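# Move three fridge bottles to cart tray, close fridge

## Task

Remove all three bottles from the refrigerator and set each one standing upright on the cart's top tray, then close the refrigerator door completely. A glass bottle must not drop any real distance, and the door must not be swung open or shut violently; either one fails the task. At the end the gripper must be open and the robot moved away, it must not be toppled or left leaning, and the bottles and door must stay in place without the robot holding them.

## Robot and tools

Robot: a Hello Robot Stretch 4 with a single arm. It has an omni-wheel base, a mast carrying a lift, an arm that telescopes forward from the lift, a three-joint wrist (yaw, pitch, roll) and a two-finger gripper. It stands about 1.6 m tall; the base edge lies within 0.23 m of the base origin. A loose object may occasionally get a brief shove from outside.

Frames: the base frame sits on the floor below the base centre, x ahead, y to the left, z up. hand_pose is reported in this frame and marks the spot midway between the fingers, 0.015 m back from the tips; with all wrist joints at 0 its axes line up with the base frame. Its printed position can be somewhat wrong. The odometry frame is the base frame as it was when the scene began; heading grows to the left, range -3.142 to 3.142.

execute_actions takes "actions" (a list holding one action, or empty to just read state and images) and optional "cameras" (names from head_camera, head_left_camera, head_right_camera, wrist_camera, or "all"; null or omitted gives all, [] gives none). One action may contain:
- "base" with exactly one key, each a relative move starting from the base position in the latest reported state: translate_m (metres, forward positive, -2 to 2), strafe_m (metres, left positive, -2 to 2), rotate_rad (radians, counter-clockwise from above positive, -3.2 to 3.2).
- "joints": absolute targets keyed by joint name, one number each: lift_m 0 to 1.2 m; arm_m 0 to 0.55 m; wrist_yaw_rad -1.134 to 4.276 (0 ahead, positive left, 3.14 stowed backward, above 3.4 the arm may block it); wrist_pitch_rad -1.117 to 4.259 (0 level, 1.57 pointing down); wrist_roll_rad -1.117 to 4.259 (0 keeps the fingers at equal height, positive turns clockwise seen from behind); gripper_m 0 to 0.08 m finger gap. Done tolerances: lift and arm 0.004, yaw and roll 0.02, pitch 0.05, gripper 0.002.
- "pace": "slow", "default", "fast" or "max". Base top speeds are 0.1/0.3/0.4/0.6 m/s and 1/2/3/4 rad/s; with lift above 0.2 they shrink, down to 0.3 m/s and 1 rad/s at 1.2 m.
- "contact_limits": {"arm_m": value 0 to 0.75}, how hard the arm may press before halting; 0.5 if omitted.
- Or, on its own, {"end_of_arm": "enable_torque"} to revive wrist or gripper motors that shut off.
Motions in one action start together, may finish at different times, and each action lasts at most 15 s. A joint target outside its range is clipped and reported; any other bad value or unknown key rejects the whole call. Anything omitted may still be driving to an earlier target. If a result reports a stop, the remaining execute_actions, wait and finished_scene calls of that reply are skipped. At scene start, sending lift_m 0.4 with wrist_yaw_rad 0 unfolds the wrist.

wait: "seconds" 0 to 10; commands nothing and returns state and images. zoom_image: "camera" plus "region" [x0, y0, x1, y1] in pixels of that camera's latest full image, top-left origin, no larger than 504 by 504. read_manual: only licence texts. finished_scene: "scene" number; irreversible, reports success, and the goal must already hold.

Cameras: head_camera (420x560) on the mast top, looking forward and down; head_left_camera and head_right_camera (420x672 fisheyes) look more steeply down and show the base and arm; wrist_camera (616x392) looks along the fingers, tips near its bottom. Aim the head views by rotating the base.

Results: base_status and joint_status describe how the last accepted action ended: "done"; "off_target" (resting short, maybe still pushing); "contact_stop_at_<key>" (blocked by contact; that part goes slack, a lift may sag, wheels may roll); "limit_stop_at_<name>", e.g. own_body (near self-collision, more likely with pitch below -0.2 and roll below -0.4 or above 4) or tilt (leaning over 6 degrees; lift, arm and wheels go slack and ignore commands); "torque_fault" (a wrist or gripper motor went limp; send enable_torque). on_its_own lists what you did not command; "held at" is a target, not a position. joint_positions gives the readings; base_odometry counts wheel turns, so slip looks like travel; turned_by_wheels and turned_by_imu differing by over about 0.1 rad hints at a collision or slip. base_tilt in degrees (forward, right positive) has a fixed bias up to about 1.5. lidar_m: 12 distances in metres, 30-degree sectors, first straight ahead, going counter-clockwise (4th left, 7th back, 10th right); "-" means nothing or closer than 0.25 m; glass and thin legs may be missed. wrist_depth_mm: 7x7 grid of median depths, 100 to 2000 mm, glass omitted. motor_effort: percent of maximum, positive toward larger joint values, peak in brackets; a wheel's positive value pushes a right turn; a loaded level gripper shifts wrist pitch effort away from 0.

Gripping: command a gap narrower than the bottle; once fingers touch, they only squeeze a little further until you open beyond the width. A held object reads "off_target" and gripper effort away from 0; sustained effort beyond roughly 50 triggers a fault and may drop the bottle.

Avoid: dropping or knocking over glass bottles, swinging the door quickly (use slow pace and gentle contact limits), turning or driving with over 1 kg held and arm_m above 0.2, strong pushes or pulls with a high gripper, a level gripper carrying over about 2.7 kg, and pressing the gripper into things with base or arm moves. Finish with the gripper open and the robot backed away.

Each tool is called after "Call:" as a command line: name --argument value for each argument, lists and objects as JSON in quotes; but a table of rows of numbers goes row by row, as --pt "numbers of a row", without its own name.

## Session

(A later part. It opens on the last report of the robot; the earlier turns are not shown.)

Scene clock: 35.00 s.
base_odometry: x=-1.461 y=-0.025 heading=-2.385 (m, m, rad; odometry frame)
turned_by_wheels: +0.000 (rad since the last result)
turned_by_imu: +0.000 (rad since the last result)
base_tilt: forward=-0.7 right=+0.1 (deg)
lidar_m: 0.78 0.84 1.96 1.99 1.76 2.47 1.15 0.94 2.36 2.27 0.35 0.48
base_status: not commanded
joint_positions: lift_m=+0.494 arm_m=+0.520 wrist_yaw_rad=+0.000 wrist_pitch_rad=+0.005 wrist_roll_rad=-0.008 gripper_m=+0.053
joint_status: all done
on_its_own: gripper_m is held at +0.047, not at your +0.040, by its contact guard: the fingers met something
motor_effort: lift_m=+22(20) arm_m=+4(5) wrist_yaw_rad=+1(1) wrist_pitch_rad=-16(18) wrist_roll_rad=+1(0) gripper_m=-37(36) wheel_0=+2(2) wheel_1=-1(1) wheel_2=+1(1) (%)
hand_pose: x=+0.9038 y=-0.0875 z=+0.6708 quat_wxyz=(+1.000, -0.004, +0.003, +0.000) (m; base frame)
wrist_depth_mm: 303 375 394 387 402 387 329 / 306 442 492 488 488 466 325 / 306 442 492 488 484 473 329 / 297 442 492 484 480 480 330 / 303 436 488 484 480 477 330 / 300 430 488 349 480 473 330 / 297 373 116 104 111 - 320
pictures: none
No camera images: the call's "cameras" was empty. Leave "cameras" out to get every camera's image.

Call:
execute_actions --actions '[{"base": {"translate_m": -0.42}, "joints": {"arm_m": 0.07, "lift_m": 0.865}, "pace": "fast"}]' --cameras '[]'

Call:
execute_actions --actions '[{"base": {"rotate_rad": -2.342}, "joints": {"arm_m": 0.489}}]' --cameras '["head_camera", "wrist_camera"]'

Scene clock: 37.97 s.
base_odometry: x=-1.155 y=+0.263 heading=-2.385 (m, m, rad; odometry frame)
turned_by_wheels: +0.000 (rad since the last result)
turned_by_imu: +0.002 (rad since the last result)
base_tilt: forward=-0.8 right=+0.1 (deg)
lidar_m: 1.22 1.84 2.56 1.68 1.78 2.05 0.86 0.58 0.63 2.27 2.39 0.65
base_status: done
joint_positions: lift_m=+0.865 arm_m=+0.071 wrist_yaw_rad=+0.000 wrist_pitch_rad=+0.005 wrist_roll_rad=-0.008 gripper_m=+0.053
joint_status: all done
on_its_own: gripper_m is held at +0.047, not at your +0.040, by its contact guard: the fingers met something
motor_effort: lift_m=+21(22) arm_m=-4(7) wrist_yaw_rad=+0(3) wrist_pitch_rad=-16(17) wrist_roll_rad=+0(0) gripper_m=-36(37) wheel_0=+1(5) wheel_1=+0(6) wheel_2=+0(12) (%)
hand_pose: x=+0.4543 y=-0.0875 z=+1.0418 quat_wxyz=(+1.000, -0.004, +0.003, +0.000) (m; base frame)
wrist_depth_mm: 1537 1537 1078 1308 931 517 362 / 1499 1499 1078 1366 917 525 366 / 1537 1499 1025 1205 931 530 370 / 1537 1499 1060 1366 960 539 370 / 1499 1499 946 1308 960 539 373 / 1499 1499 931 1366 904 539 373 / 1499 1499 116 104 111 - 359
pictures: none
No camera images: the call's "cameras" was empty. Leave "cameras" out to get every camera's image.

Scene clock: 40.50 s.
base_odometry: x=-1.155 y=+0.263 heading=+1.556 (m, m, rad; odometry frame)
turned_by_wheels: -2.342 (rad since the last result)
turned_by_imu: -2.376 (rad since the last result)
base_tilt: forward=-0.7 right=+0.2 (deg)
lidar_m: 0.60 2.28 2.28 0.66 0.70 1.20 2.11 2.46 1.66 1.97 1.96 0.66
base_status: done
joint_positions: lift_m=+0.865 arm_m=+0.488 wrist_yaw_rad=+0.000 wrist_pitch_rad=+0.005 wrist_roll_rad=-0.008 gripper_m=+0.053
joint_status: all done
on_its_own: gripper_m is held at +0.047, not at your +0.040, by its contact guard: the fingers met something
motor_effort: lift_m=+22(22) arm_m=+4(5) wrist_yaw_rad=-1(7) wrist_pitch_rad=-16(16) wrist_roll_rad=+0(1) gripper_m=-37(35) wheel_0=+1(11) wheel_1=+1(6) wheel_2=+0(8) (%)
hand_pose: x=+0.8718 y=-0.0874 z=+1.0418 quat_wxyz=(+1.000, -0.004, +0.003, +0.000) (m; base frame)
wrist_depth_mm: 1537 1756 - - 1618 1336 1182 / 1499 1756 - - 1661 1366 1160 / 1499 1708 - - 1661 1366 1160 / 1499 1708 - - 1661 1336 1160 / 1499 1708 - - 1661 1366 1182 / 1464 1708 1921 1983 1576 1366 1160 / 1464 1618 116 104 111 - 1160
pictures: head_camera, wrist_camera
camera_calibration (this result's frames):
wrist_camera: T_world_to_cam=[[0.00919848, -0.999637, -0.0253323, -0.0619734], [0.0268532, 0.0255711, -0.999312, 1.08376], [0.999597, 0.0085119, 0.0270787, -0.750407], [0, 0, 0, 1]] pos_world=[0.721573, -0.0832764, 1.10176]
Images, in order (width x height): head_camera 420x560, wrist_camera 616x392.

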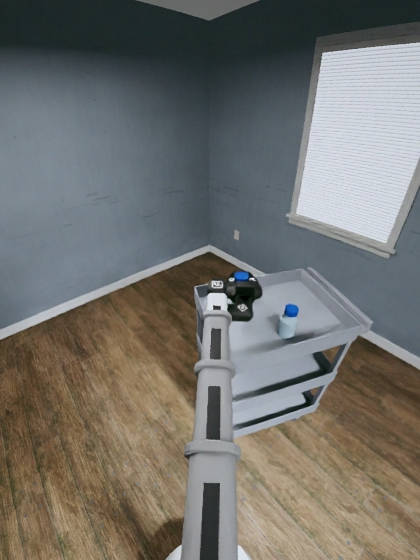

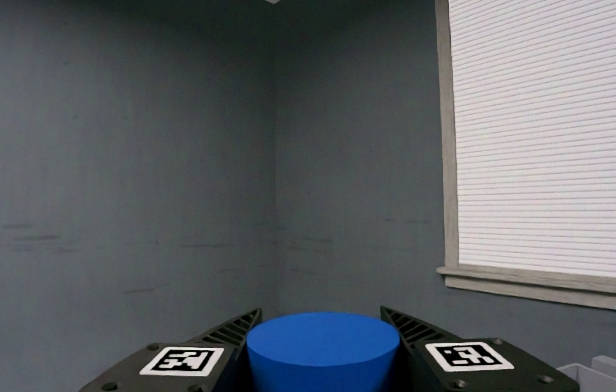

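Call:
execute_actions --actions '[{"joints": {"lift_m": 0.750, "arm_m": 0.53}}]' --cameras '["head_camera", "wrist_camera"]'

Scene clock: 42.23 s.
base_odometry: x=-1.155 y=+0.263 heading=+1.556 (m, m, rad; odometry frame)
turned_by_wheels: +0.000 (rad since the last result)
turned_by_imu: +0.000 (rad since the last result)
base_tilt: forward=-0.8 right=+0.2 (deg)
lidar_m: 0.57 2.29 2.29 0.67 0.71 1.23 2.14 2.46 1.65 1.97 1.97 0.67
base_status: not commanded
joint_positions: lift_m=+0.750 arm_m=+0.529 wrist_yaw_rad=+0.000 wrist_pitch_rad=+0.005 wrist_roll_rad=-0.008 gripper_m=+0.053
joint_status: all done
on_its_own: gripper_m is held at +0.047, not at your +0.040, by its contact guard: the fingers met something
motor_effort: lift_m=+17(20) arm_m=+5(4) wrist_yaw_rad=-1(0) wrist_pitch_rad=-16(16) wrist_roll_rad=+1(1) gripper_m=-38(38) wheel_0=+1(1) wheel_1=+1(1) wheel_2=+0(0) (%)
hand_pose: x=+0.9128 y=-0.0874 z=+0.9272 quat_wxyz=(+1.000, -0.004, +0.003, +0.000) (m; base frame)
wrist_depth_mm: 1464 1708 - - 1618 1336 1160 / 1464 1708 - - 1618 1366 1160 / 1464 1708 - - 1618 1336 1160 / 1430 1708 - - 1618 1336 1160 / 1464 1661 1983 - 1618 1336 1138 / 1464 1661 1921 1921 1537 1229 424 / 1397 1576 116 104 111 - 413
pictures: head_camera, wrist_camera
camera_calibration (this result's frames):
wrist_camera: T_world_to_cam=[[0.00928898, -0.999636, -0.0253336, -0.0653166], [0.0266753, 0.0255734, -0.999317, 0.968225], [0.999601, 0.00860685, 0.0269032, -0.788112], [0, 0, 0, 1]] pos_world=[0.762576, -0.0832705, 0.987112]
Images, in order (width x height): head_camera 420x560, wrist_camera 616x392.

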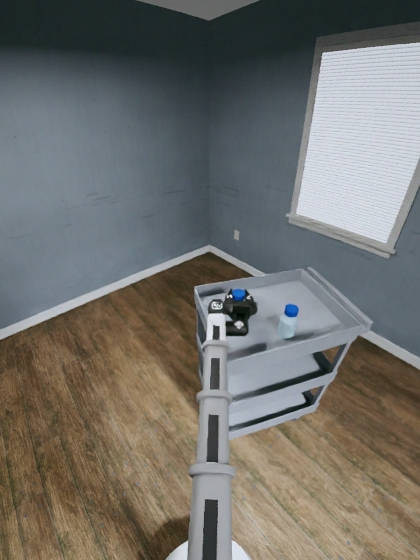

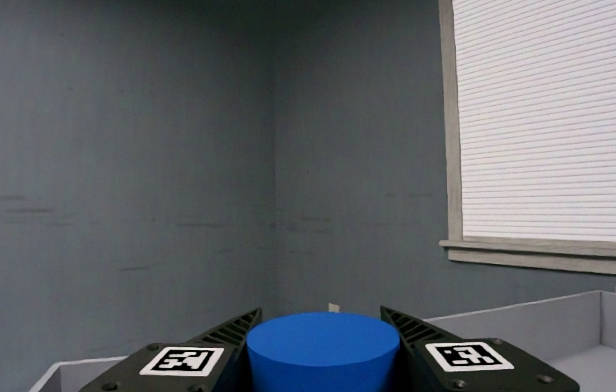

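Call:
execute_actions --actions '[{"joints": {"lift_m": 0.747}}]' --cameras '[]'

Scene clock: 42.80 s.
base_odometry: x=-1.155 y=+0.263 heading=+1.556 (m, m, rad; odometry frame)
turned_by_wheels: +0.000 (rad since the last result)
turned_by_imu: +0.000 (rad since the last result)
base_tilt: forward=-0.7 right=+0.1 (deg)
lidar_m: 0.59 2.27 2.29 0.68 0.70 1.21 2.15 2.44 1.66 1.98 1.97 0.67
base_status: not commanded
joint_positions: lift_m=+0.747 arm_m=+0.529 wrist_yaw_rad=+0.000 wrist_pitch_rad=+0.002 wrist_roll_rad=-0.008 gripper_m=+0.053
joint_status: all done
on_its_own: gripper_m is held at +0.047, not at your +0.040, by its contact guard: the fingers met something
motor_effort: lift_m=+16(13) arm_m=+5(5) wrist_yaw_rad=+0(2) wrist_pitch_rad=-7(16) wrist_roll_rad=+0(0) gripper_m=-37(36) wheel_0=+1(1) wheel_1=+1(1) wheel_2=+0(0) (%)
hand_pose: x=+0.9127 y=-0.0874 z=+0.9250 quat_wxyz=(+1.000, -0.004, +0.001, +0.000) (m; base frame)
wrist_depth_mm: 1499 1708 - - 1618 1336 1160 / 1499 1708 - - 1661 1336 1160 / 1499 1708 - - 1618 1366 1160 / 1464 1661 - - 1661 1366 1138 / 1464 1661 1983 - 1576 1336 1138 / 1464 1661 1863 1921 1537 1229 424 / 1366 1576 116 104 111 - 410
pictures: none
No camera images: the call's "cameras" was empty. Leave "cameras" out to get every camera's image.

Call:
execute_actions --actions '[{"joints": {"gripper_m": 0.066}}]' --cameras '[]'

Call:
execute_actions --actions '[{"joints": {"arm_m": 0.44, "lift_m": 0.775, "gripper_m": 0.08}, "pace": "fast"}]' --cameras '["wrist_camera"]'

Call:
execute_actions --actions '[{"base": {"rotate_rad": 2.345}, "joints": {"arm_m": 0.05}, "pace": "fast"}]' --cameras '["head_camera", "wrist_camera"]'

Scene clock: 43.70 s.
base_odometry: x=-1.155 y=+0.263 heading=+1.556 (m, m, rad; odometry frame)
turned_by_wheels: +0.000 (rad since the last result)
turned_by_imu: +0.000 (rad since the last result)
base_tilt: forward=-0.7 right=+0.1 (deg)
lidar_m: 0.58 2.28 2.31 0.67 0.71 1.21 2.16 2.45 1.65 1.97 1.96 0.66
base_status: not commanded
joint_positions: lift_m=+0.747 arm_m=+0.529 wrist_yaw_rad=+0.000 wrist_pitch_rad=+0.002 wrist_roll_rad=-0.008 gripper_m=+0.066
joint_status: all done
motor_effort: lift_m=+16(16) arm_m=+5(4) wrist_yaw_rad=+0(1) wrist_pitch_rad=-6(8) wrist_roll_rad=+0(0) gripper_m=+3(35) wheel_0=+1(1) wheel_1=+1(1) wheel_2=+0(0) (%)
hand_pose: x=+0.9127 y=-0.0875 z=+0.9250 quat_wxyz=(+1.000, -0.004, +0.001, +0.000) (m; base frame)
wrist_depth_mm: 1499 1756 - - 1618 1336 1160 / 1499 1756 - - 1618 1336 1160 / 1464 1708 - - 1661 1366 1160 / 1464 1661 - - 1661 1366 1160 / 1464 1708 - - 1661 1336 1138 / 1430 1708 1921 1921 1537 1229 424 / 1397 1537 123 104 112 - -
pictures: none
No camera images: the call's "cameras" was empty. Leave "cameras" out to get every camera's image.

Scene clock: 44.77 s.
base_odometry: x=-1.155 y=+0.263 heading=+1.556 (m, m, rad; odometry frame)
turned_by_wheels: +0.000 (rad since the last result)
turned_by_imu: +0.000 (rad since the last result)
base_tilt: forward=-0.7 right=+0.2 (deg)
lidar_m: 0.59 2.28 2.29 0.66 0.70 1.22 2.11 2.45 1.64 1.95 1.96 0.64
base_status: not commanded
joint_positions: lift_m=+0.775 arm_m=+0.441 wrist_yaw_rad=+0.000 wrist_pitch_rad=+0.003 wrist_roll_rad=-0.008 gripper_m=+0.080
joint_status: all done
motor_effort: lift_m=+20(20) arm_m=-5(4) wrist_yaw_rad=+0(0) wrist_pitch_rad=-8(8) wrist_roll_rad=+0(0) gripper_m=+3(0) wheel_0=+1(1) wheel_1=+1(1) wheel_2=+0(0) (%)
hand_pose: x=+0.8244 y=-0.0875 z=+0.9525 quat_wxyz=(+1.000, -0.004, +0.001, +0.000) (m; base frame)
wrist_depth_mm: 1537 1756 - - 1708 1397 1205 / 1537 1756 - - 1708 1397 1205 / 1537 1756 - - 1708 1397 1205 / 1537 1756 - - 1708 1397 1205 / 1499 1708 - - 1708 1397 1205 / 1499 1708 1983 - 1661 1308 525 / 1464 106 139 191 433 106 -
pictures: wrist_camera
camera_calibration (this result's frames):
wrist_camera: T_world_to_cam=[[0.00901503, -0.999637, -0.0253971, -0.0636412], [0.0295449, 0.0256533, -0.999234, 0.993461], [0.999523, 0.00825777, 0.0297654, -0.703125], [0, 0, 0, 1]] pos_world=[0.674012, -0.0832974, 1.01201]
Images, in order (width x height): wrist_camera 616x392.

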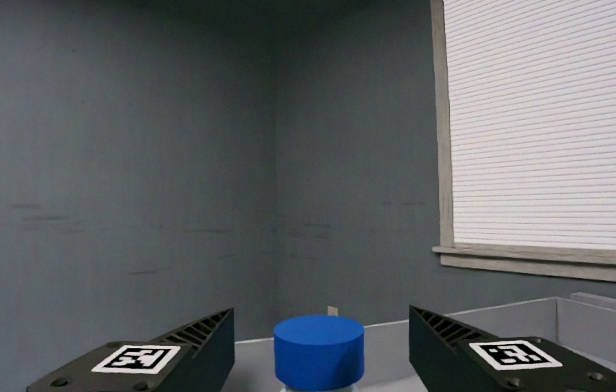

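Scene clock: 47.10 s.
base_odometry: x=-1.155 y=+0.263 heading=-2.382 (m, m, rad; odometry frame)
turned_by_wheels: +2.345 (rad since the last result)
turned_by_imu: +2.380 (rad since the last result)
base_tilt: forward=-0.7 right=+0.2 (deg)
lidar_m: 1.21 1.86 2.54 1.68 1.76 2.05 0.85 0.58 0.65 2.27 2.39 0.67
base_status: done
joint_positions: lift_m=+0.775 arm_m=+0.051 wrist_yaw_rad=+0.000 wrist_pitch_rad=+0.003 wrist_roll_rad=-0.008 gripper_m=+0.080
joint_status: all done
motor_effort: lift_m=+20(20) arm_m=-5(8) wrist_yaw_rad=-1(4) wrist_pitch_rad=-8(8) wrist_roll_rad=+0(1) gripper_m=+1(2) wheel_0=+1(6) wheel_1=-1(4) wheel_2=+1(7) (%)
hand_pose: x=+0.4344 y=-0.0874 z=+0.9525 quat_wxyz=(+1.000, -0.004, +0.001, +0.000) (m; base frame)
wrist_depth_mm: 1576 1537 1229 1397 960 530 366 / 1576 1537 1078 1366 946 535 370 / 1576 1537 1205 1397 960 539 375 / 1537 1499 1205 1366 976 544 377 / 1537 1499 1160 1366 960 549 377 / 1537 1537 1160 1366 1008 508 377 / 1499 106 139 1098 991 106 -
pictures: head_camera, wrist_camera
camera_calibration (this result's frames):
wrist_camera: T_world_to_cam=[[0.00943586, -0.999634, -0.0253604, -0.0602533], [0.029451, 0.0256284, -0.999238, 1.00503], [0.999522, 0.00868178, 0.029682, -0.313259], [0, 0, 0, 1]] pos_world=[0.284078, -0.0832688, 1.01203]
Images, in order (width x height): head_camera 420x560, wrist_camera 616x392.

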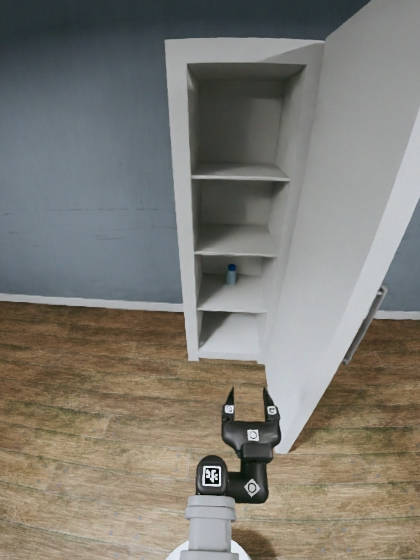

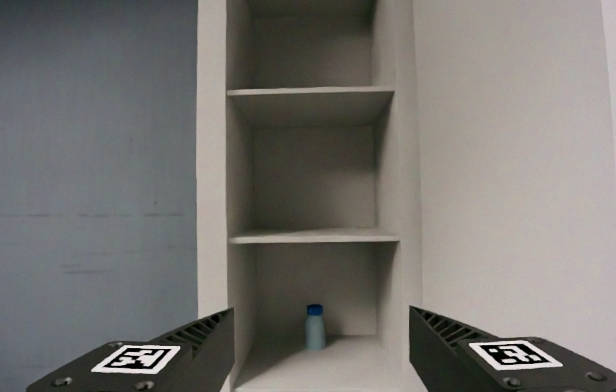

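Call:
execute_actions --actions '[{"base": {"translate_m": 0.65}, "joints": {"arm_m": 0.41, "lift_m": 0.48}, "pace": "max"}]' --cameras '["wrist_camera"]'

Scene clock: 50.33 s.
base_odometry: x=-1.626 y=-0.185 heading=-2.382 (m, m, rad; odometry frame)
turned_by_wheels: +0.000 (rad since the last result)
turned_by_imu: -0.004 (rad since the last result)
base_tilt: forward=-0.7 right=+0.2 (deg)
lidar_m: 0.57 0.57 1.64 2.45 1.83 2.49 1.30 1.18 2.53 0.33 0.35 0.47
base_status: done
joint_positions: lift_m=+0.480 arm_m=+0.409 wrist_yaw_rad=+0.000 wrist_pitch_rad=+0.003 wrist_roll_rad=-0.008 gripper_m=+0.080
joint_status: all done
motor_effort: lift_m=+18(22) arm_m=+4(3) wrist_yaw_rad=+0(0) wrist_pitch_rad=-8(10) wrist_roll_rad=+1(0) gripper_m=+2(1) wheel_0=+0(7) wheel_1=-1(5) wheel_2=-1(10) (%)
hand_pose: x=+0.7928 y=-0.0874 z=+0.6577 quat_wxyz=(+1.000, -0.004, +0.001, +0.000) (m; base frame)
wrist_depth_mm: 290 375 375 370 368 366 343 / 291 375 373 373 368 366 342 / 291 373 370 368 364 362 345 / 285 373 368 366 366 359 345 / 289 368 368 364 362 359 347 / 287 366 366 232 359 357 345 / 271 106 138 224 237 106 -
pictures: wrist_camera
camera_calibration (this result's frames):
wrist_camera: T_world_to_cam=[[0.00943157, -0.999634, -0.0253619, -0.0711079], [0.0293048, 0.0256284, -0.999242, 0.699985], [0.999526, 0.0086812, 0.0295358, -0.662646], [0, 0, 0, 1]] pos_world=[0.64249, -0.0832688, 0.717222]
Images, in order (width x height): wrist_camera 616x392.

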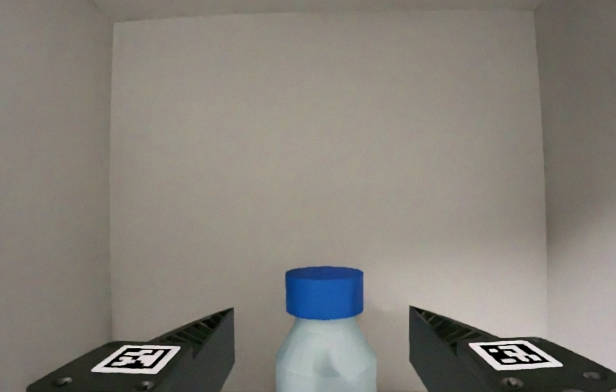

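Call:
execute_actions --actions '[]'

Scene clock: 50.87 s.
base_odometry: x=-1.626 y=-0.185 heading=-2.382 (m, m, rad; odometry frame)
turned_by_wheels: +0.000 (rad since the last result)
turned_by_imu: +0.000 (rad since the last result)
base_tilt: forward=-0.7 right=+0.1 (deg)
lidar_m: 0.55 0.58 1.66 2.45 1.84 2.46 1.28 1.15 2.53 0.31 0.34 0.51
base_status: done
joint_positions: lift_m=+0.480 arm_m=+0.409 wrist_yaw_rad=+0.000 wrist_pitch_rad=+0.003 wrist_roll_rad=-0.008 gripper_m=+0.080
joint_status: all done
motor_effort: lift_m=+18(22) arm_m=+4(3) wrist_yaw_rad=+0(0) wrist_pitch_rad=-8(10) wrist_roll_rad=+0(0) gripper_m=+3(1) wheel_0=+0(7) wheel_1=-2(5) wheel_2=-1(10) (%)
hand_pose: x=+0.7928 y=-0.0874 z=+0.6577 quat_wxyz=(+1.000, -0.004, +0.001, +0.000) (m; base frame)
wrist_depth_mm: 290 377 375 370 368 366 343 / 291 375 370 370 368 364 342 / 293 373 370 368 366 364 343 / 285 370 368 366 364 362 347 / 289 368 366 366 362 359 347 / 287 368 364 232 359 359 345 / 271 106 138 224 237 106 -
pictures: head_camera, head_left_camera, head_right_camera, wrist_camera
camera_calibration (this result's frames):
wrist_camera: T_world_to_cam=[[0.00943082, -0.999634, -0.0253621, -0.0711073], [0.0293048, 0.0256286, -0.999242, 0.699985], [0.999526, 0.00868044, 0.0295358, -0.662646], [0, 0, 0, 1]] pos_world=[0.64249, -0.0832689, 0.717222]
Images, in order (width x height): head_camera 420x560, head_left_camera 420x672, head_right_camera 420x672, wrist_camera 616x392.

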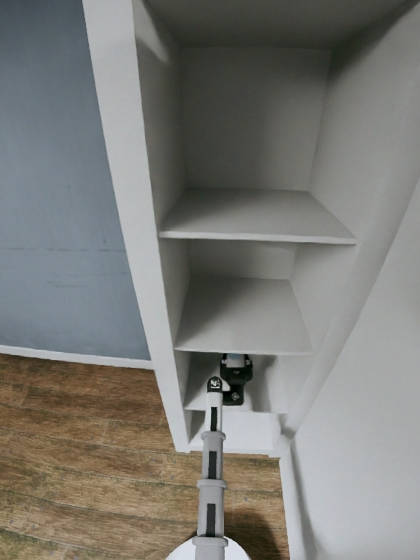

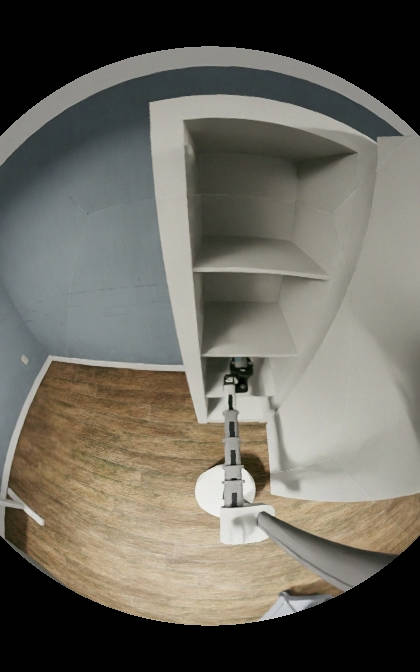

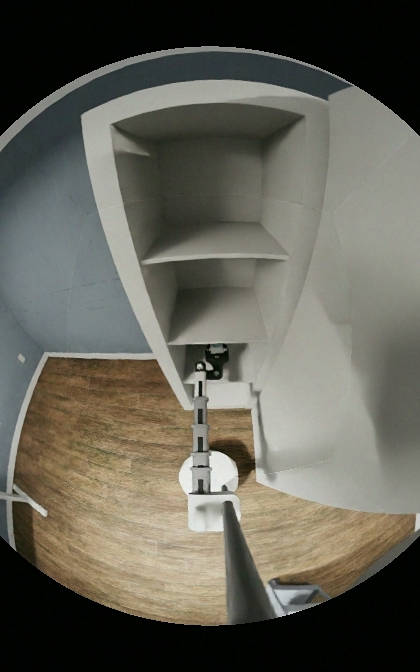

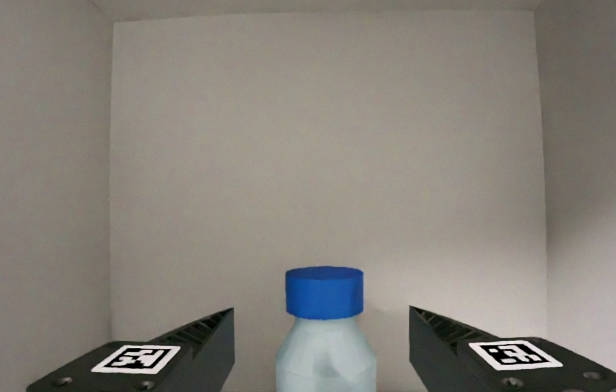

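Call:
execute_actions --actions '[{"base": {"strafe_m": -0.005}, "joints": {"arm_m": 0.535}, "contact_limits": {"arm_m": 0.2}}]' --cameras '["wrist_camera"]'

Scene clock: 52.37 s.
base_odometry: x=-1.630 y=-0.181 heading=-2.382 (m, m, rad; odometry frame)
turned_by_wheels: +0.000 (rad since the last result)
turned_by_imu: +0.000 (rad since the last result)
base_tilt: forward=-0.7 right=+0.2 (deg)
lidar_m: 0.58 0.59 1.65 2.46 1.84 2.51 1.28 1.15 2.52 0.31 0.33 0.49
base_status: done
joint_positions: lift_m=+0.480 arm_m=+0.534 wrist_yaw_rad=+0.000 wrist_pitch_rad=+0.003 wrist_roll_rad=-0.008 gripper_m=+0.080
joint_status: all done
motor_effort: lift_m=+18(18) arm_m=+4(7) wrist_yaw_rad=+0(0) wrist_pitch_rad=-8(8) wrist_roll_rad=+1(0) gripper_m=+2(0) wheel_0=+1(5) wheel_1=+1(8) wheel_2=-1(1) (%)
contact_limits: arm_m 0.2
hand_pose: x=+0.9178 y=-0.0874 z=+0.6577 quat_wxyz=(+1.000, -0.004, +0.001, +0.000) (m; base frame)
wrist_depth_mm: 249 248 246 244 242 241 239 / 249 247 245 243 242 240 238 / 247 246 244 242 241 239 237 / 247 244 243 241 239 237 236 / 244 243 241 240 238 236 236 / 243 242 240 238 236 235 234 / 243 106 125 110 118 106 -
pictures: wrist_camera
camera_calibration (this result's frames):
wrist_camera: T_world_to_cam=[[0.00937762, -0.999634, -0.0253615, -0.0722486], [0.0293612, 0.025627, -0.99924, 0.696282], [0.999525, 0.00862585, 0.0295908, -0.78757], [0, 0, 0, 1]] pos_world=[0.767429, -0.0832723, 0.717226]
Images, in order (width x height): wrist_camera 616x392.

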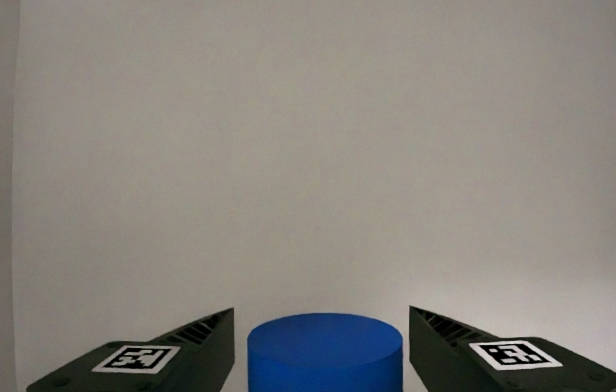

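Call:
execute_actions --actions '[{"joints": {"gripper_m": 0.04}}]' --cameras '["wrist_camera"]'

Call:
execute_actions --actions '[{"joints": {"lift_m": 0.494}, "pace": "fast"}]' --cameras '["wrist_camera"]'

Scene clock: 53.53 s.
base_odometry: x=-1.630 y=-0.181 heading=-2.382 (m, m, rad; odometry frame)
turned_by_wheels: +0.000 (rad since the last result)
turned_by_imu: +0.000 (rad since the last result)
base_tilt: forward=-0.8 right=+0.2 (deg)
lidar_m: 0.56 0.59 1.64 2.44 1.81 2.50 1.29 1.16 2.53 0.31 0.34 0.50
base_status: not commanded
joint_positions: lift_m=+0.480 arm_m=+0.534 wrist_yaw_rad=+0.000 wrist_pitch_rad=+0.003 wrist_roll_rad=-0.008 gripper_m=+0.053
joint_status: gripper_m off_target (ended at +0.053, target +0.040)
on_its_own: gripper_m is held at +0.047, not at your +0.040, by its contact guard: the fingers met something
motor_effort: lift_m=+18(18) arm_m=+4(5) wrist_yaw_rad=+1(1) wrist_pitch_rad=-8(9) wrist_roll_rad=+0(1) gripper_m=-35(36) wheel_0=+1(1) wheel_1=+1(1) wheel_2=-1(1) (%)
hand_pose: x=+0.9177 y=-0.0875 z=+0.6577 quat_wxyz=(+1.000, -0.004, +0.001, +0.000) (m; base frame)
wrist_depth_mm: 249 248 246 244 242 242 240 / 248 247 245 243 242 240 238 / 248 246 244 242 241 239 237 / 246 244 242 241 239 238 236 / 245 243 241 240 238 236 236 / 243 241 240 238 236 236 234 / 242 241 116 110 110 - -
pictures: wrist_camera
camera_calibration (this result's frames):
wrist_camera: T_world_to_cam=[[0.00896205, -0.999633, -0.0255573, -0.0718263], [0.0294784, 0.0258113, -0.999232, 0.696211], [0.999525, 0.00820178, 0.0296989, -0.787646], [0, 0, 0, 1]] pos_world=[0.767392, -0.08331, 0.717233]
Images, in order (width x height): wrist_camera 616x392.

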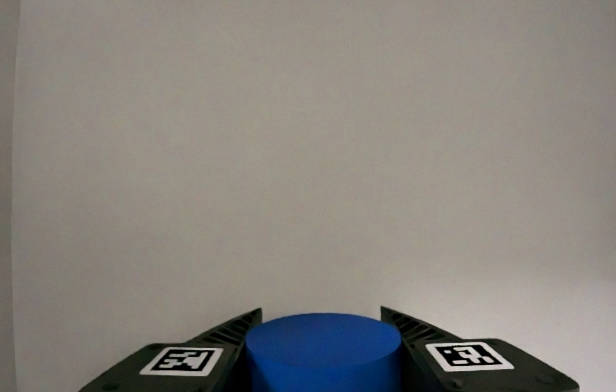

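Scene clock: 54.17 s.
base_odometry: x=-1.630 y=-0.181 heading=-2.382 (m, m, rad; odometry frame)
turned_by_wheels: +0.000 (rad since the last result)
turned_by_imu: +0.000 (rad since the last result)
base_tilt: forward=-0.8 right=+0.2 (deg)
lidar_m: 0.57 0.59 1.65 2.45 1.85 2.49 1.30 1.15 2.53 0.32 0.35 0.47
base_status: not commanded
joint_positions: lift_m=+0.494 arm_m=+0.534 wrist_yaw_rad=+0.000 wrist_pitch_rad=+0.006 wrist_roll_rad=-0.008 gripper_m=+0.053
joint_status: all done
on_its_own: gripper_m is held at +0.047, not at your +0.040, by its contact guard: the fingers met something
motor_effort: lift_m=+22(23) arm_m=+4(4) wrist_yaw_rad=+0(0) wrist_pitch_rad=-18(21) wrist_roll_rad=+0(0) gripper_m=-36(36) wheel_0=+1(1) wheel_1=+0(1) wheel_2=-1(1) (%)
hand_pose: x=+0.9177 y=-0.0875 z=+0.6706 quat_wxyz=(+1.000, -0.004, +0.003, +0.000) (m; base frame)
wrist_depth_mm: 249 247 245 243 241 240 239 / 248 246 244 243 241 239 238 / 247 244 243 241 239 237 236 / 246 244 242 240 238 237 236 / 245 243 241 239 238 236 236 / 243 242 240 238 236 236 234 / 242 242 116 110 110 - -
pictures: wrist_camera
camera_calibration (this result's frames):
wrist_camera: T_world_to_cam=[[0.00896953, -0.999633, -0.0255721, -0.0714733], [0.0260716, 0.0257982, -0.999327, 0.7123], [0.99962, 0.00829679, 0.0262934, -0.785837], [0, 0, 0, 1]] pos_world=[0.767608, -0.0833032, 0.730655]
Images, in order (width x height): wrist_camera 616x392.

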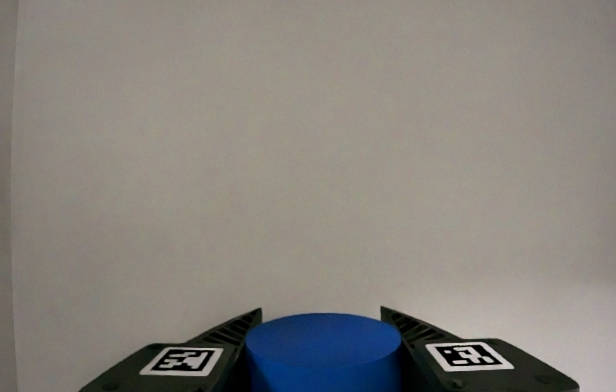

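Call:
execute_actions --actions '[{"base": {"translate_m": -0.65}, "joints": {"arm_m": 0.07, "lift_m": 0.7}, "pace": "fast"}]' --cameras '["head_right_camera", "wrist_camera"]'

Scene clock: 59.33 s.
base_odometry: x=-1.158 y=+0.267 heading=-2.382 (m, m, rad; odometry frame)
turned_by_wheels: +0.000 (rad since the last result)
turned_by_imu: +0.002 (rad since the last result)
base_tilt: forward=-0.8 right=+0.2 (deg)
lidar_m: 1.22 1.84 2.54 1.67 1.77 2.03 0.84 0.58 0.65 2.28 2.39 0.66
base_status: done
joint_positions: lift_m=+0.700 arm_m=+0.071 wrist_yaw_rad=+0.000 wrist_pitch_rad=+0.006 wrist_roll_rad=-0.008 gripper_m=+0.053
joint_status: all done
on_its_own: gripper_m is held at +0.047, not at your +0.040, by its contact guard: the fingers met something
motor_effort: lift_m=+22(26) arm_m=-4(6) wrist_yaw_rad=+0(2) wrist_pitch_rad=-18(19) wrist_roll_rad=+0(0) gripper_m=-36(38) wheel_0=+1(4) wheel_1=+1(10) wheel_2=+0(11) (%)
hand_pose: x=+0.4543 y=-0.0875 z=+0.8766 quat_wxyz=(+1.000, -0.004, +0.003, +0.000) (m; base frame)
wrist_depth_mm: 1537 1537 1060 1366 931 517 357 / 1537 1537 960 1138 931 525 364 / 1537 1537 1060 1366 960 530 368 / 1537 1499 946 1336 931 530 370 / 1499 1537 1025 1336 976 539 370 / 1499 1499 917 1336 904 535 368 / 1499 1499 116 110 110 - 355
pictures: head_right_camera, wrist_camera
camera_calibration (this result's frames):
wrist_camera: T_world_to_cam=[[0.00898985, -0.999636, -0.0254177, -0.0621884], [0.0259838, 0.0256437, -0.999333, 0.930276], [0.999622, 0.00832341, 0.0262049, -0.327865], [0, 0, 0, 1]] pos_world=[0.304128, -0.0832926, 0.936667]
Images, in order (width x height): head_right_camera 420x672, wrist_camera 616x392.

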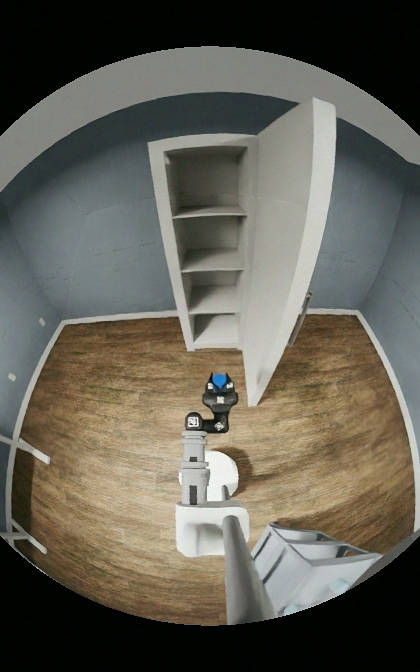

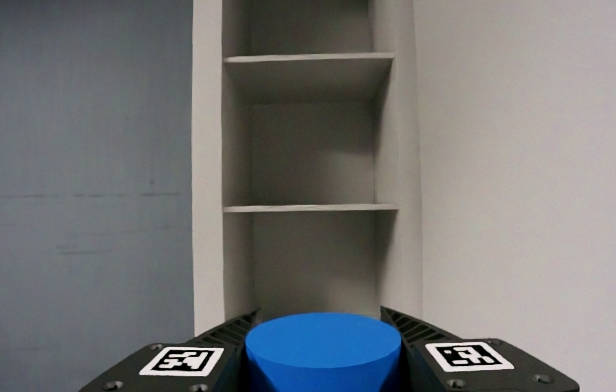

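Call:
execute_actions --actions '[{"base": {"rotate_rad": -2.37}, "joints": {"arm_m": 0.35, "lift_m": 0.865}}]' --cameras '["head_camera", "head_right_camera", "wrist_camera"]'

Scene clock: 64.70 s.
base_odometry: x=-1.158 y=+0.266 heading=+1.531 (m, m, rad; odometry frame)
turned_by_wheels: -2.370 (rad since the last result)
turned_by_imu: -2.405 (rad since the last result)
base_tilt: forward=-0.8 right=+0.2 (deg)
lidar_m: 0.58 2.28 2.28 0.67 0.67 1.21 2.11 2.45 1.66 1.98 1.96 0.66
base_status: done
joint_positions: lift_m=+0.865 arm_m=+0.349 wrist_yaw_rad=+0.000 wrist_pitch_rad=+0.006 wrist_roll_rad=-0.009 gripper_m=+0.053
joint_status: all done
on_its_own: gripper_m is held at +0.047, not at your +0.040, by its contact guard: the fingers met something
motor_effort: lift_m=+22(21) arm_m=+4(6) wrist_yaw_rad=-1(8) wrist_pitch_rad=-17(18) wrist_roll_rad=+0(0) gripper_m=-35(37) wheel_0=+1(7) wheel_1=+1(1) wheel_2=+0(9) (%)
hand_pose: x=+0.7329 y=-0.0874 z=+1.0417 quat_wxyz=(+1.000, -0.004, +0.003, +0.000) (m; base frame)
wrist_depth_mm: 1618 1863 - - 1708 1430 1229 / 1618 1863 - - 1756 1430 1255 / 1618 1808 - - 1756 1430 1229 / 1618 1808 - - 1756 1464 1229 / 1576 1808 - - 1756 1430 1255 / 1576 1808 - - 1661 1430 1229 / 1576 1708 116 110 110 - 559
pictures: head_camera, head_right_camera, wrist_camera
camera_calibration (this result's frames):
wrist_camera: T_world_to_cam=[[0.00911449, -0.99964, -0.025251, -0.060737], [0.0261605, 0.0254818, -0.999333, 1.08786], [0.999616, 0.00844783, 0.0263833, -0.610854], [0, 0, 0, 1]] pos_world=[0.582714, -0.0832754, 1.10172]
Images, in order (width x height): head_camera 420x560, head_right_camera 420x672, wrist_camera 616x392.

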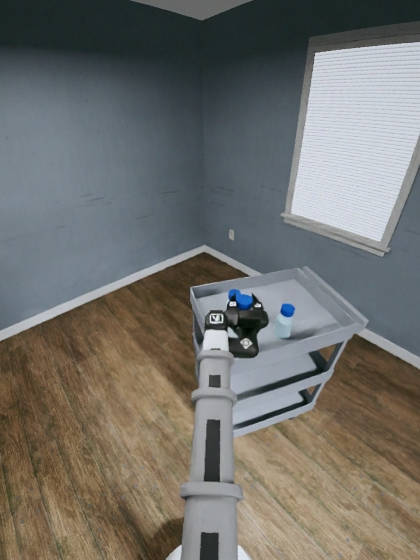

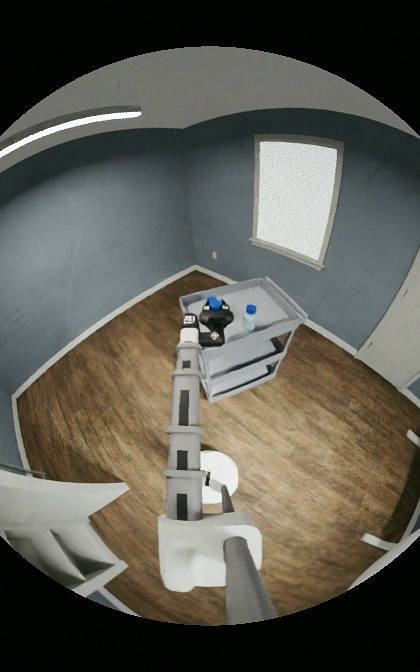

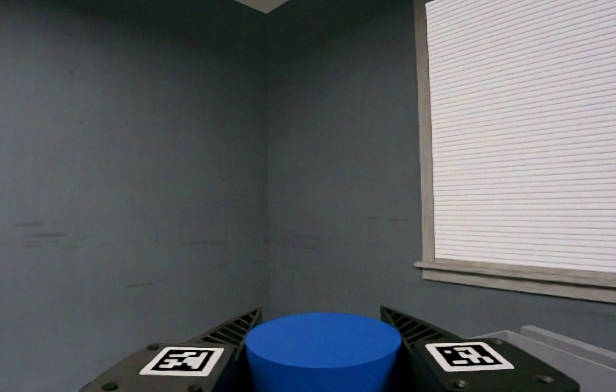

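Call:
zoom_image --camera "head_camera" --region '[160, 250, 380, 420]'

Region (160, 250, 380, 420) of head_camera's 420x560 image, scaled by 2.291, with more detail than that image has; it fills the top 389 rows of this view, and the rest is white.

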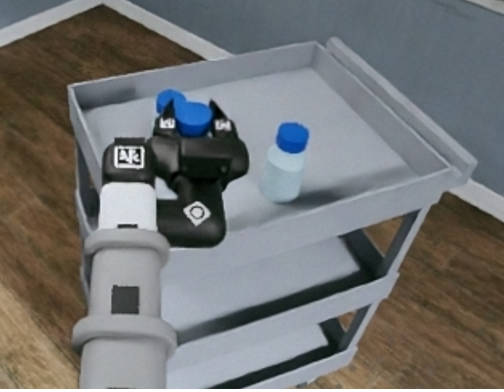

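Call:
execute_actions --actions '[{"joints": {"lift_m": 0.748}}]' --cameras '["wrist_camera"]'

Scene clock: 67.03 s.
base_odometry: x=-1.158 y=+0.266 heading=+1.531 (m, m, rad; odometry frame)
turned_by_wheels: +0.000 (rad since the last result)
turned_by_imu: -0.001 (rad since the last result)
base_tilt: forward=-0.8 right=+0.1 (deg)
lidar_m: 0.58 2.28 2.28 0.66 0.68 1.20 2.10 2.46 1.67 1.94 1.97 0.69
base_status: not commanded
joint_positions: lift_m=+0.748 arm_m=+0.349 wrist_yaw_rad=+0.000 wrist_pitch_rad=+0.004 wrist_roll_rad=-0.009 gripper_m=+0.053
joint_status: all done
on_its_own: gripper_m is held at +0.047, not at your +0.040, by its contact guard: the fingers met something
motor_effort: lift_m=+16(19) arm_m=+4(4) wrist_yaw_rad=+0(1) wrist_pitch_rad=-13(18) wrist_roll_rad=+1(0) gripper_m=-36(36) wheel_0=+1(1) wheel_1=+1(1) wheel_2=+0(0) (%)
hand_pose: x=+0.7329 y=-0.0874 z=+0.9255 quat_wxyz=(+1.000, -0.004, +0.002, +0.000) (m; base frame)
wrist_depth_mm: 1618 1808 - - 1756 1430 1229 / 1618 1863 - - 1756 1430 1229 / 1576 1808 - - 1708 1464 1255 / 1576 1863 - - 1756 1430 1229 / 1576 1808 - - 1756 1430 1229 / 1576 1708 466 279 539 591 554 / 1576 433 116 110 110 - -
pictures: wrist_camera
camera_calibration (this result's frames):
wrist_camera: T_world_to_cam=[[0.0090878, -0.99964, -0.0252431, -0.0636741], [0.0278593, 0.0254875, -0.999287, 0.970437], [0.999571, 0.00837806, 0.0280809, -0.609328], [0, 0, 0, 1]] pos_world=[0.58261, -0.0832802, 0.985248]
Images, in order (width x height): wrist_camera 616x392.

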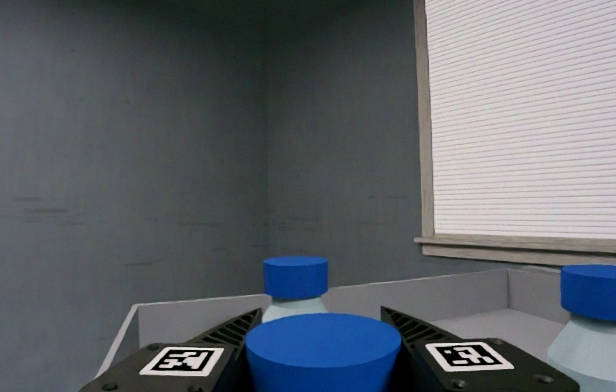

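Call:
execute_actions --actions '[{"joints": {"gripper_m": 0.066}}]' --cameras '["wrist_camera"]'

Scene clock: 67.87 s.
base_odometry: x=-1.158 y=+0.266 heading=+1.531 (m, m, rad; odometry frame)
turned_by_wheels: +0.000 (rad since the last result)
turned_by_imu: +0.000 (rad since the last result)
base_tilt: forward=-0.7 right=+0.2 (deg)
lidar_m: 0.60 2.28 2.28 0.66 0.66 1.22 2.11 2.47 1.66 1.96 1.96 0.66
base_status: not commanded
joint_positions: lift_m=+0.748 arm_m=+0.349 wrist_yaw_rad=+0.000 wrist_pitch_rad=+0.003 wrist_roll_rad=-0.009 gripper_m=+0.066
joint_status: all done
motor_effort: lift_m=+16(16) arm_m=+4(4) wrist_yaw_rad=+1(0) wrist_pitch_rad=-9(13) wrist_roll_rad=+1(0) gripper_m=+2(34) wheel_0=+1(1) wheel_1=+1(1) wheel_2=+0(0) (%)
hand_pose: x=+0.7328 y=-0.0875 z=+0.9257 quat_wxyz=(+1.000, -0.004, +0.002, +0.000) (m; base frame)
wrist_depth_mm: 1618 1808 - - 1756 1430 1229 / 1576 1863 - - 1756 1464 1229 / 1576 1808 - - 1708 1430 1255 / 1576 1863 - - 1708 1430 1255 / 1618 1863 - - 1756 1430 1229 / 1576 1756 473 279 539 591 549 / 1576 347 123 113 112 - -
pictures: wrist_camera
camera_calibration (this result's frames):
wrist_camera: T_world_to_cam=[[0.00892693, -0.999642, -0.0252293, -0.0636033], [0.0290801, 0.0254791, -0.999252, 0.96977], [0.999537, 0.00818658, 0.0292971, -0.610438], [0, 0, 0, 1]] pos_world=[0.582523, -0.083292, 0.985324]
Images, in order (width x height): wrist_camera 616x392.

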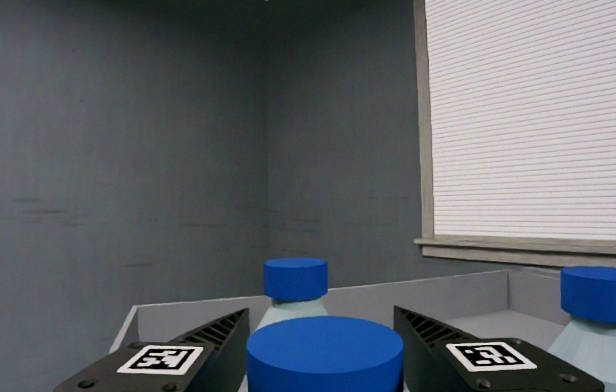

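Call:
execute_actions --actions '[{"joints": {"arm_m": 0.26, "lift_m": 0.84, "gripper_m": 0.08}, "pace": "fast"}]' --cameras '["head_camera", "head_left_camera"]'

Scene clock: 73.70 s.
base_odometry: x=-1.158 y=+0.266 heading=+1.531 (m, m, rad; odometry frame)
turned_by_wheels: +0.000 (rad since the last result)
turned_by_imu: -0.001 (rad since the last result)
base_tilt: forward=-0.8 right=+0.1 (deg)
lidar_m: 0.58 2.27 2.27 0.67 0.66 1.22 2.10 2.45 1.66 1.95 1.97 0.66
base_status: not commanded
joint_positions: lift_m=+0.840 arm_m=+0.261 wrist_yaw_rad=+0.000 wrist_pitch_rad=+0.003 wrist_roll_rad=-0.009 gripper_m=+0.080
joint_status: all done
motor_effort: lift_m=+20(24) arm_m=-5(5) wrist_yaw_rad=+0(0) wrist_pitch_rad=-8(9) wrist_roll_rad=+1(0) gripper_m=+3(3) wheel_0=+1(1) wheel_1=+1(1) wheel_2=+1(1) (%)
hand_pose: x=+0.6444 y=-0.0875 z=+1.0175 quat_wxyz=(+1.000, -0.004, +0.001, +0.000) (m; base frame)
wrist_depth_mm: 1661 1921 - - 1808 1499 1308 / 1661 1921 - - 1808 1499 1308 / 1661 1921 - - 1808 1499 1281 / 1618 1863 - - 1808 1464 1281 / 1618 1921 - - 1808 1464 1281 / 1618 1863 - - 1756 1366 1255 / 1618 106 139 375 621 106 -
pictures: head_camera, head_left_camera
Images, in order (width x height): head_camera 420x560, head_left_camera 420x672.

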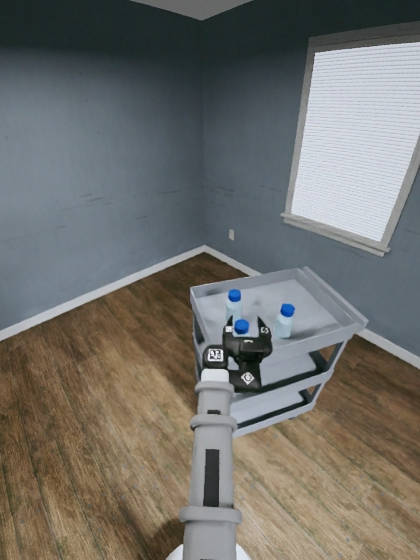

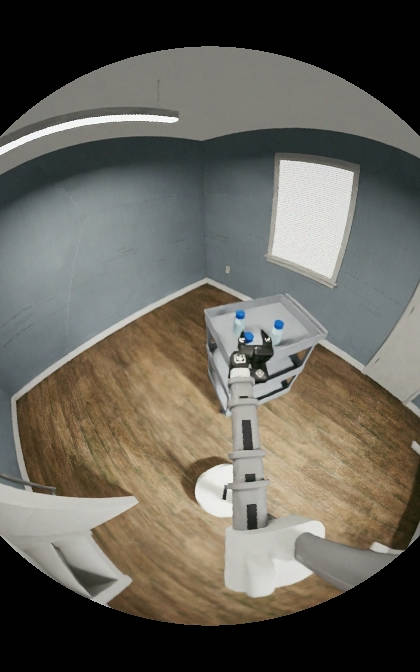

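Call:
execute_actions --actions '[{"base": {"rotate_rad": 1.68}, "joints": {"arm_m": 0.545, "lift_m": 0.55}}]' --cameras '["head_camera", "head_left_camera", "head_right_camera"]'

Scene clock: 76.13 s.
base_odometry: x=-1.158 y=+0.266 heading=-3.072 (m, m, rad; odometry frame)
turned_by_wheels: +1.680 (rad since the last result)
turned_by_imu: +1.703 (rad since the last result)
base_tilt: forward=-0.8 right=+0.2 (deg)
lidar_m: 0.67 0.81 1.23 2.22 1.69 1.67 2.14 1.97 0.63 0.59 2.26 2.31
base_status: done
joint_positions: lift_m=+0.550 arm_m=+0.544 wrist_yaw_rad=+0.000 wrist_pitch_rad=+0.003 wrist_roll_rad=-0.009 gripper_m=+0.080
joint_status: all done
motor_effort: lift_m=+16(17) arm_m=+4(6) wrist_yaw_rad=-1(3) wrist_pitch_rad=-8(8) wrist_roll_rad=+1(1) gripper_m=+1(2) wheel_0=-1(9) wheel_1=-1(2) wheel_2=-1(8) (%)
hand_pose: x=+0.9278 y=-0.0874 z=+0.7278 quat_wxyz=(+1.000, -0.004, +0.001, +0.000) (m; base frame)
wrist_depth_mm: 1008 1138 1336 1576 1983 1708 1464 / 991 1138 1336 1576 1983 1756 1499 / 1008 1138 1336 1576 1983 1756 1499 / 991 1138 1308 1537 1921 1756 1499 / 991 1118 1308 1537 1921 1756 1464 / 991 1118 1281 1537 1863 1661 1464 / 960 106 138 1537 1708 106 -
pictures: head_camera, head_left_camera, head_right_camera
Images, in order (width x height): head_camera 420x560, head_left_camera 420x672, head_right_camera 420x672.

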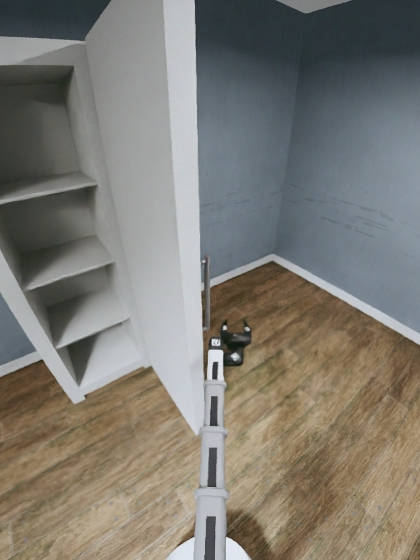

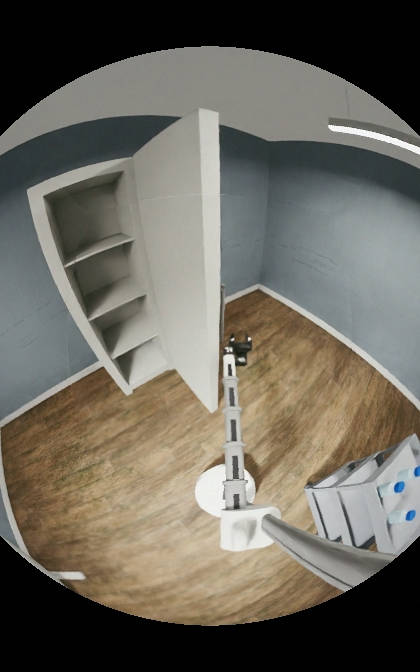

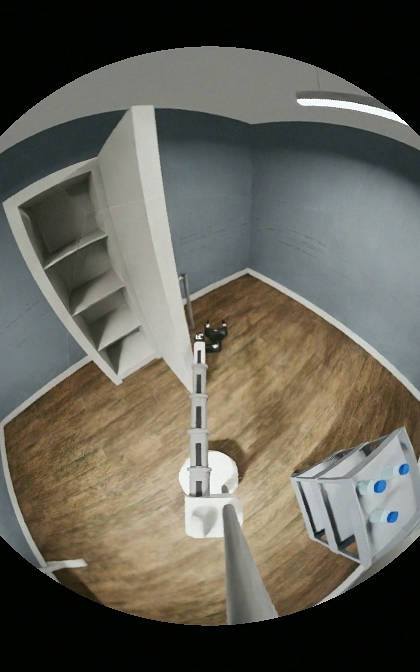

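Call:
zoom_image --camera "head_camera" --region '[150, 240, 290, 450]'

Region (150, 240, 290, 450) of head_camera's 420x560 image, scaled by 2.400, with more detail than that image has.

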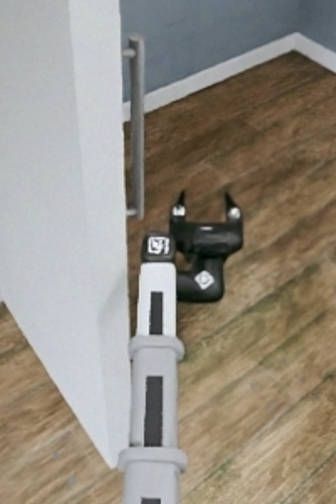

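Call:
zoom_image --camera "head_right_camera" --region '[150, 255, 250, 405]'

Call:
zoom_image --camera "head_left_camera" --region '[180, 270, 280, 420]'

Region (150, 255, 250, 405) of head_right_camera's 420x672 image, scaled by 3.360, with more detail than that image has.

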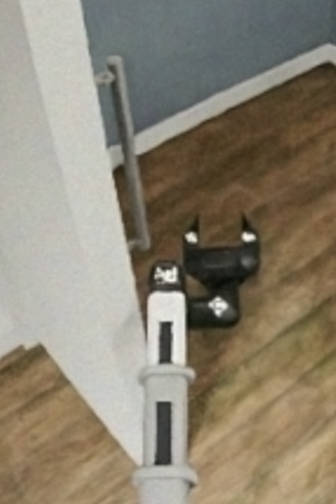

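Region (180, 270, 280, 420) of head_left_camera's 420x672 image, scaled by 3.360, with more detail than that image has.

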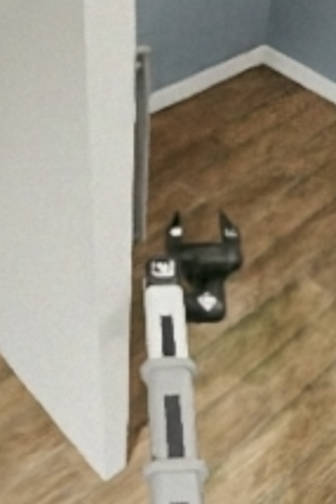

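Call:
execute_actions --actions '[{"base": {"strafe_m": 0.21}, "joints": {"lift_m": 0.47}, "pace": "slow"}]' --cameras '["head_camera", "head_left_camera"]'

Scene clock: 80.33 s.
base_odometry: x=-1.144 y=+0.057 heading=-3.072 (m, m, rad; odometry frame)
turned_by_wheels: +0.000 (rad since the last result)
turned_by_imu: -0.001 (rad since the last result)
base_tilt: forward=-0.8 right=+0.1 (deg)
lidar_m: 0.59 0.55 1.66 2.06 2.00 1.52 2.29 2.08 0.84 0.78 2.44 2.48
base_status: done
joint_positions: lift_m=+0.470 arm_m=+0.544 wrist_yaw_rad=+0.000 wrist_pitch_rad=+0.003 wrist_roll_rad=-0.009 gripper_m=+0.080
joint_status: all done
motor_effort: lift_m=+16(13) arm_m=+4(4) wrist_yaw_rad=-1(3) wrist_pitch_rad=-9(9) wrist_roll_rad=+1(0) gripper_m=+5(2) wheel_0=-2(16) wheel_1=+0(5) wheel_2=-1(7) (%)
hand_pose: x=+0.9278 y=-0.0874 z=+0.6478 quat_wxyz=(+1.000, -0.004, +0.001, +0.000) (m; base frame)
wrist_depth_mm: 891 1025 1182 1430 1756 1921 1618 / 891 1008 1182 1430 1756 1921 1618 / 891 1008 1182 1397 1708 1921 1576 / 640 1008 1160 1397 1756 1863 1661 / 878 991 1160 1397 1756 1921 1618 / 891 991 1138 1366 1618 1863 1618 / 373 106 139 1366 1499 106 -
pictures: head_camera, head_left_camera
Images, in order (width x height): head_camera 420x560, head_left_camera 420x672.

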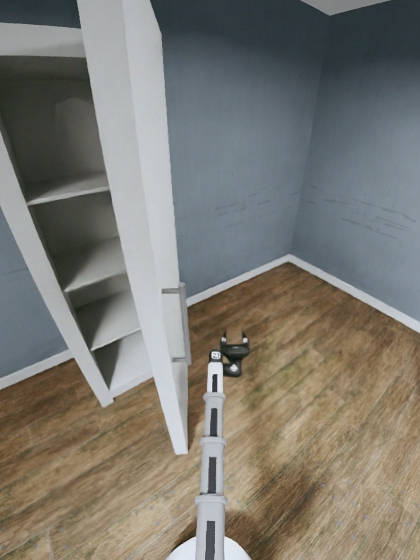

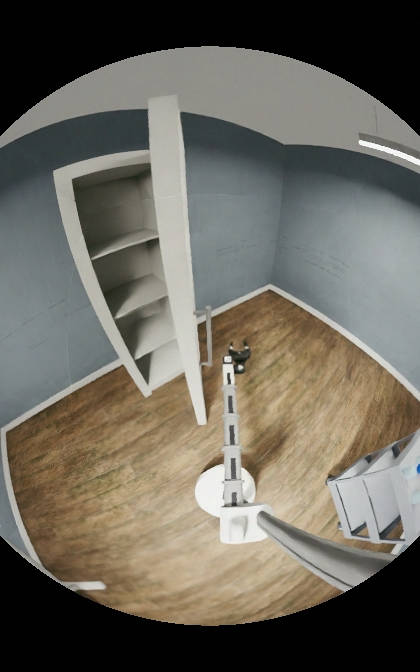

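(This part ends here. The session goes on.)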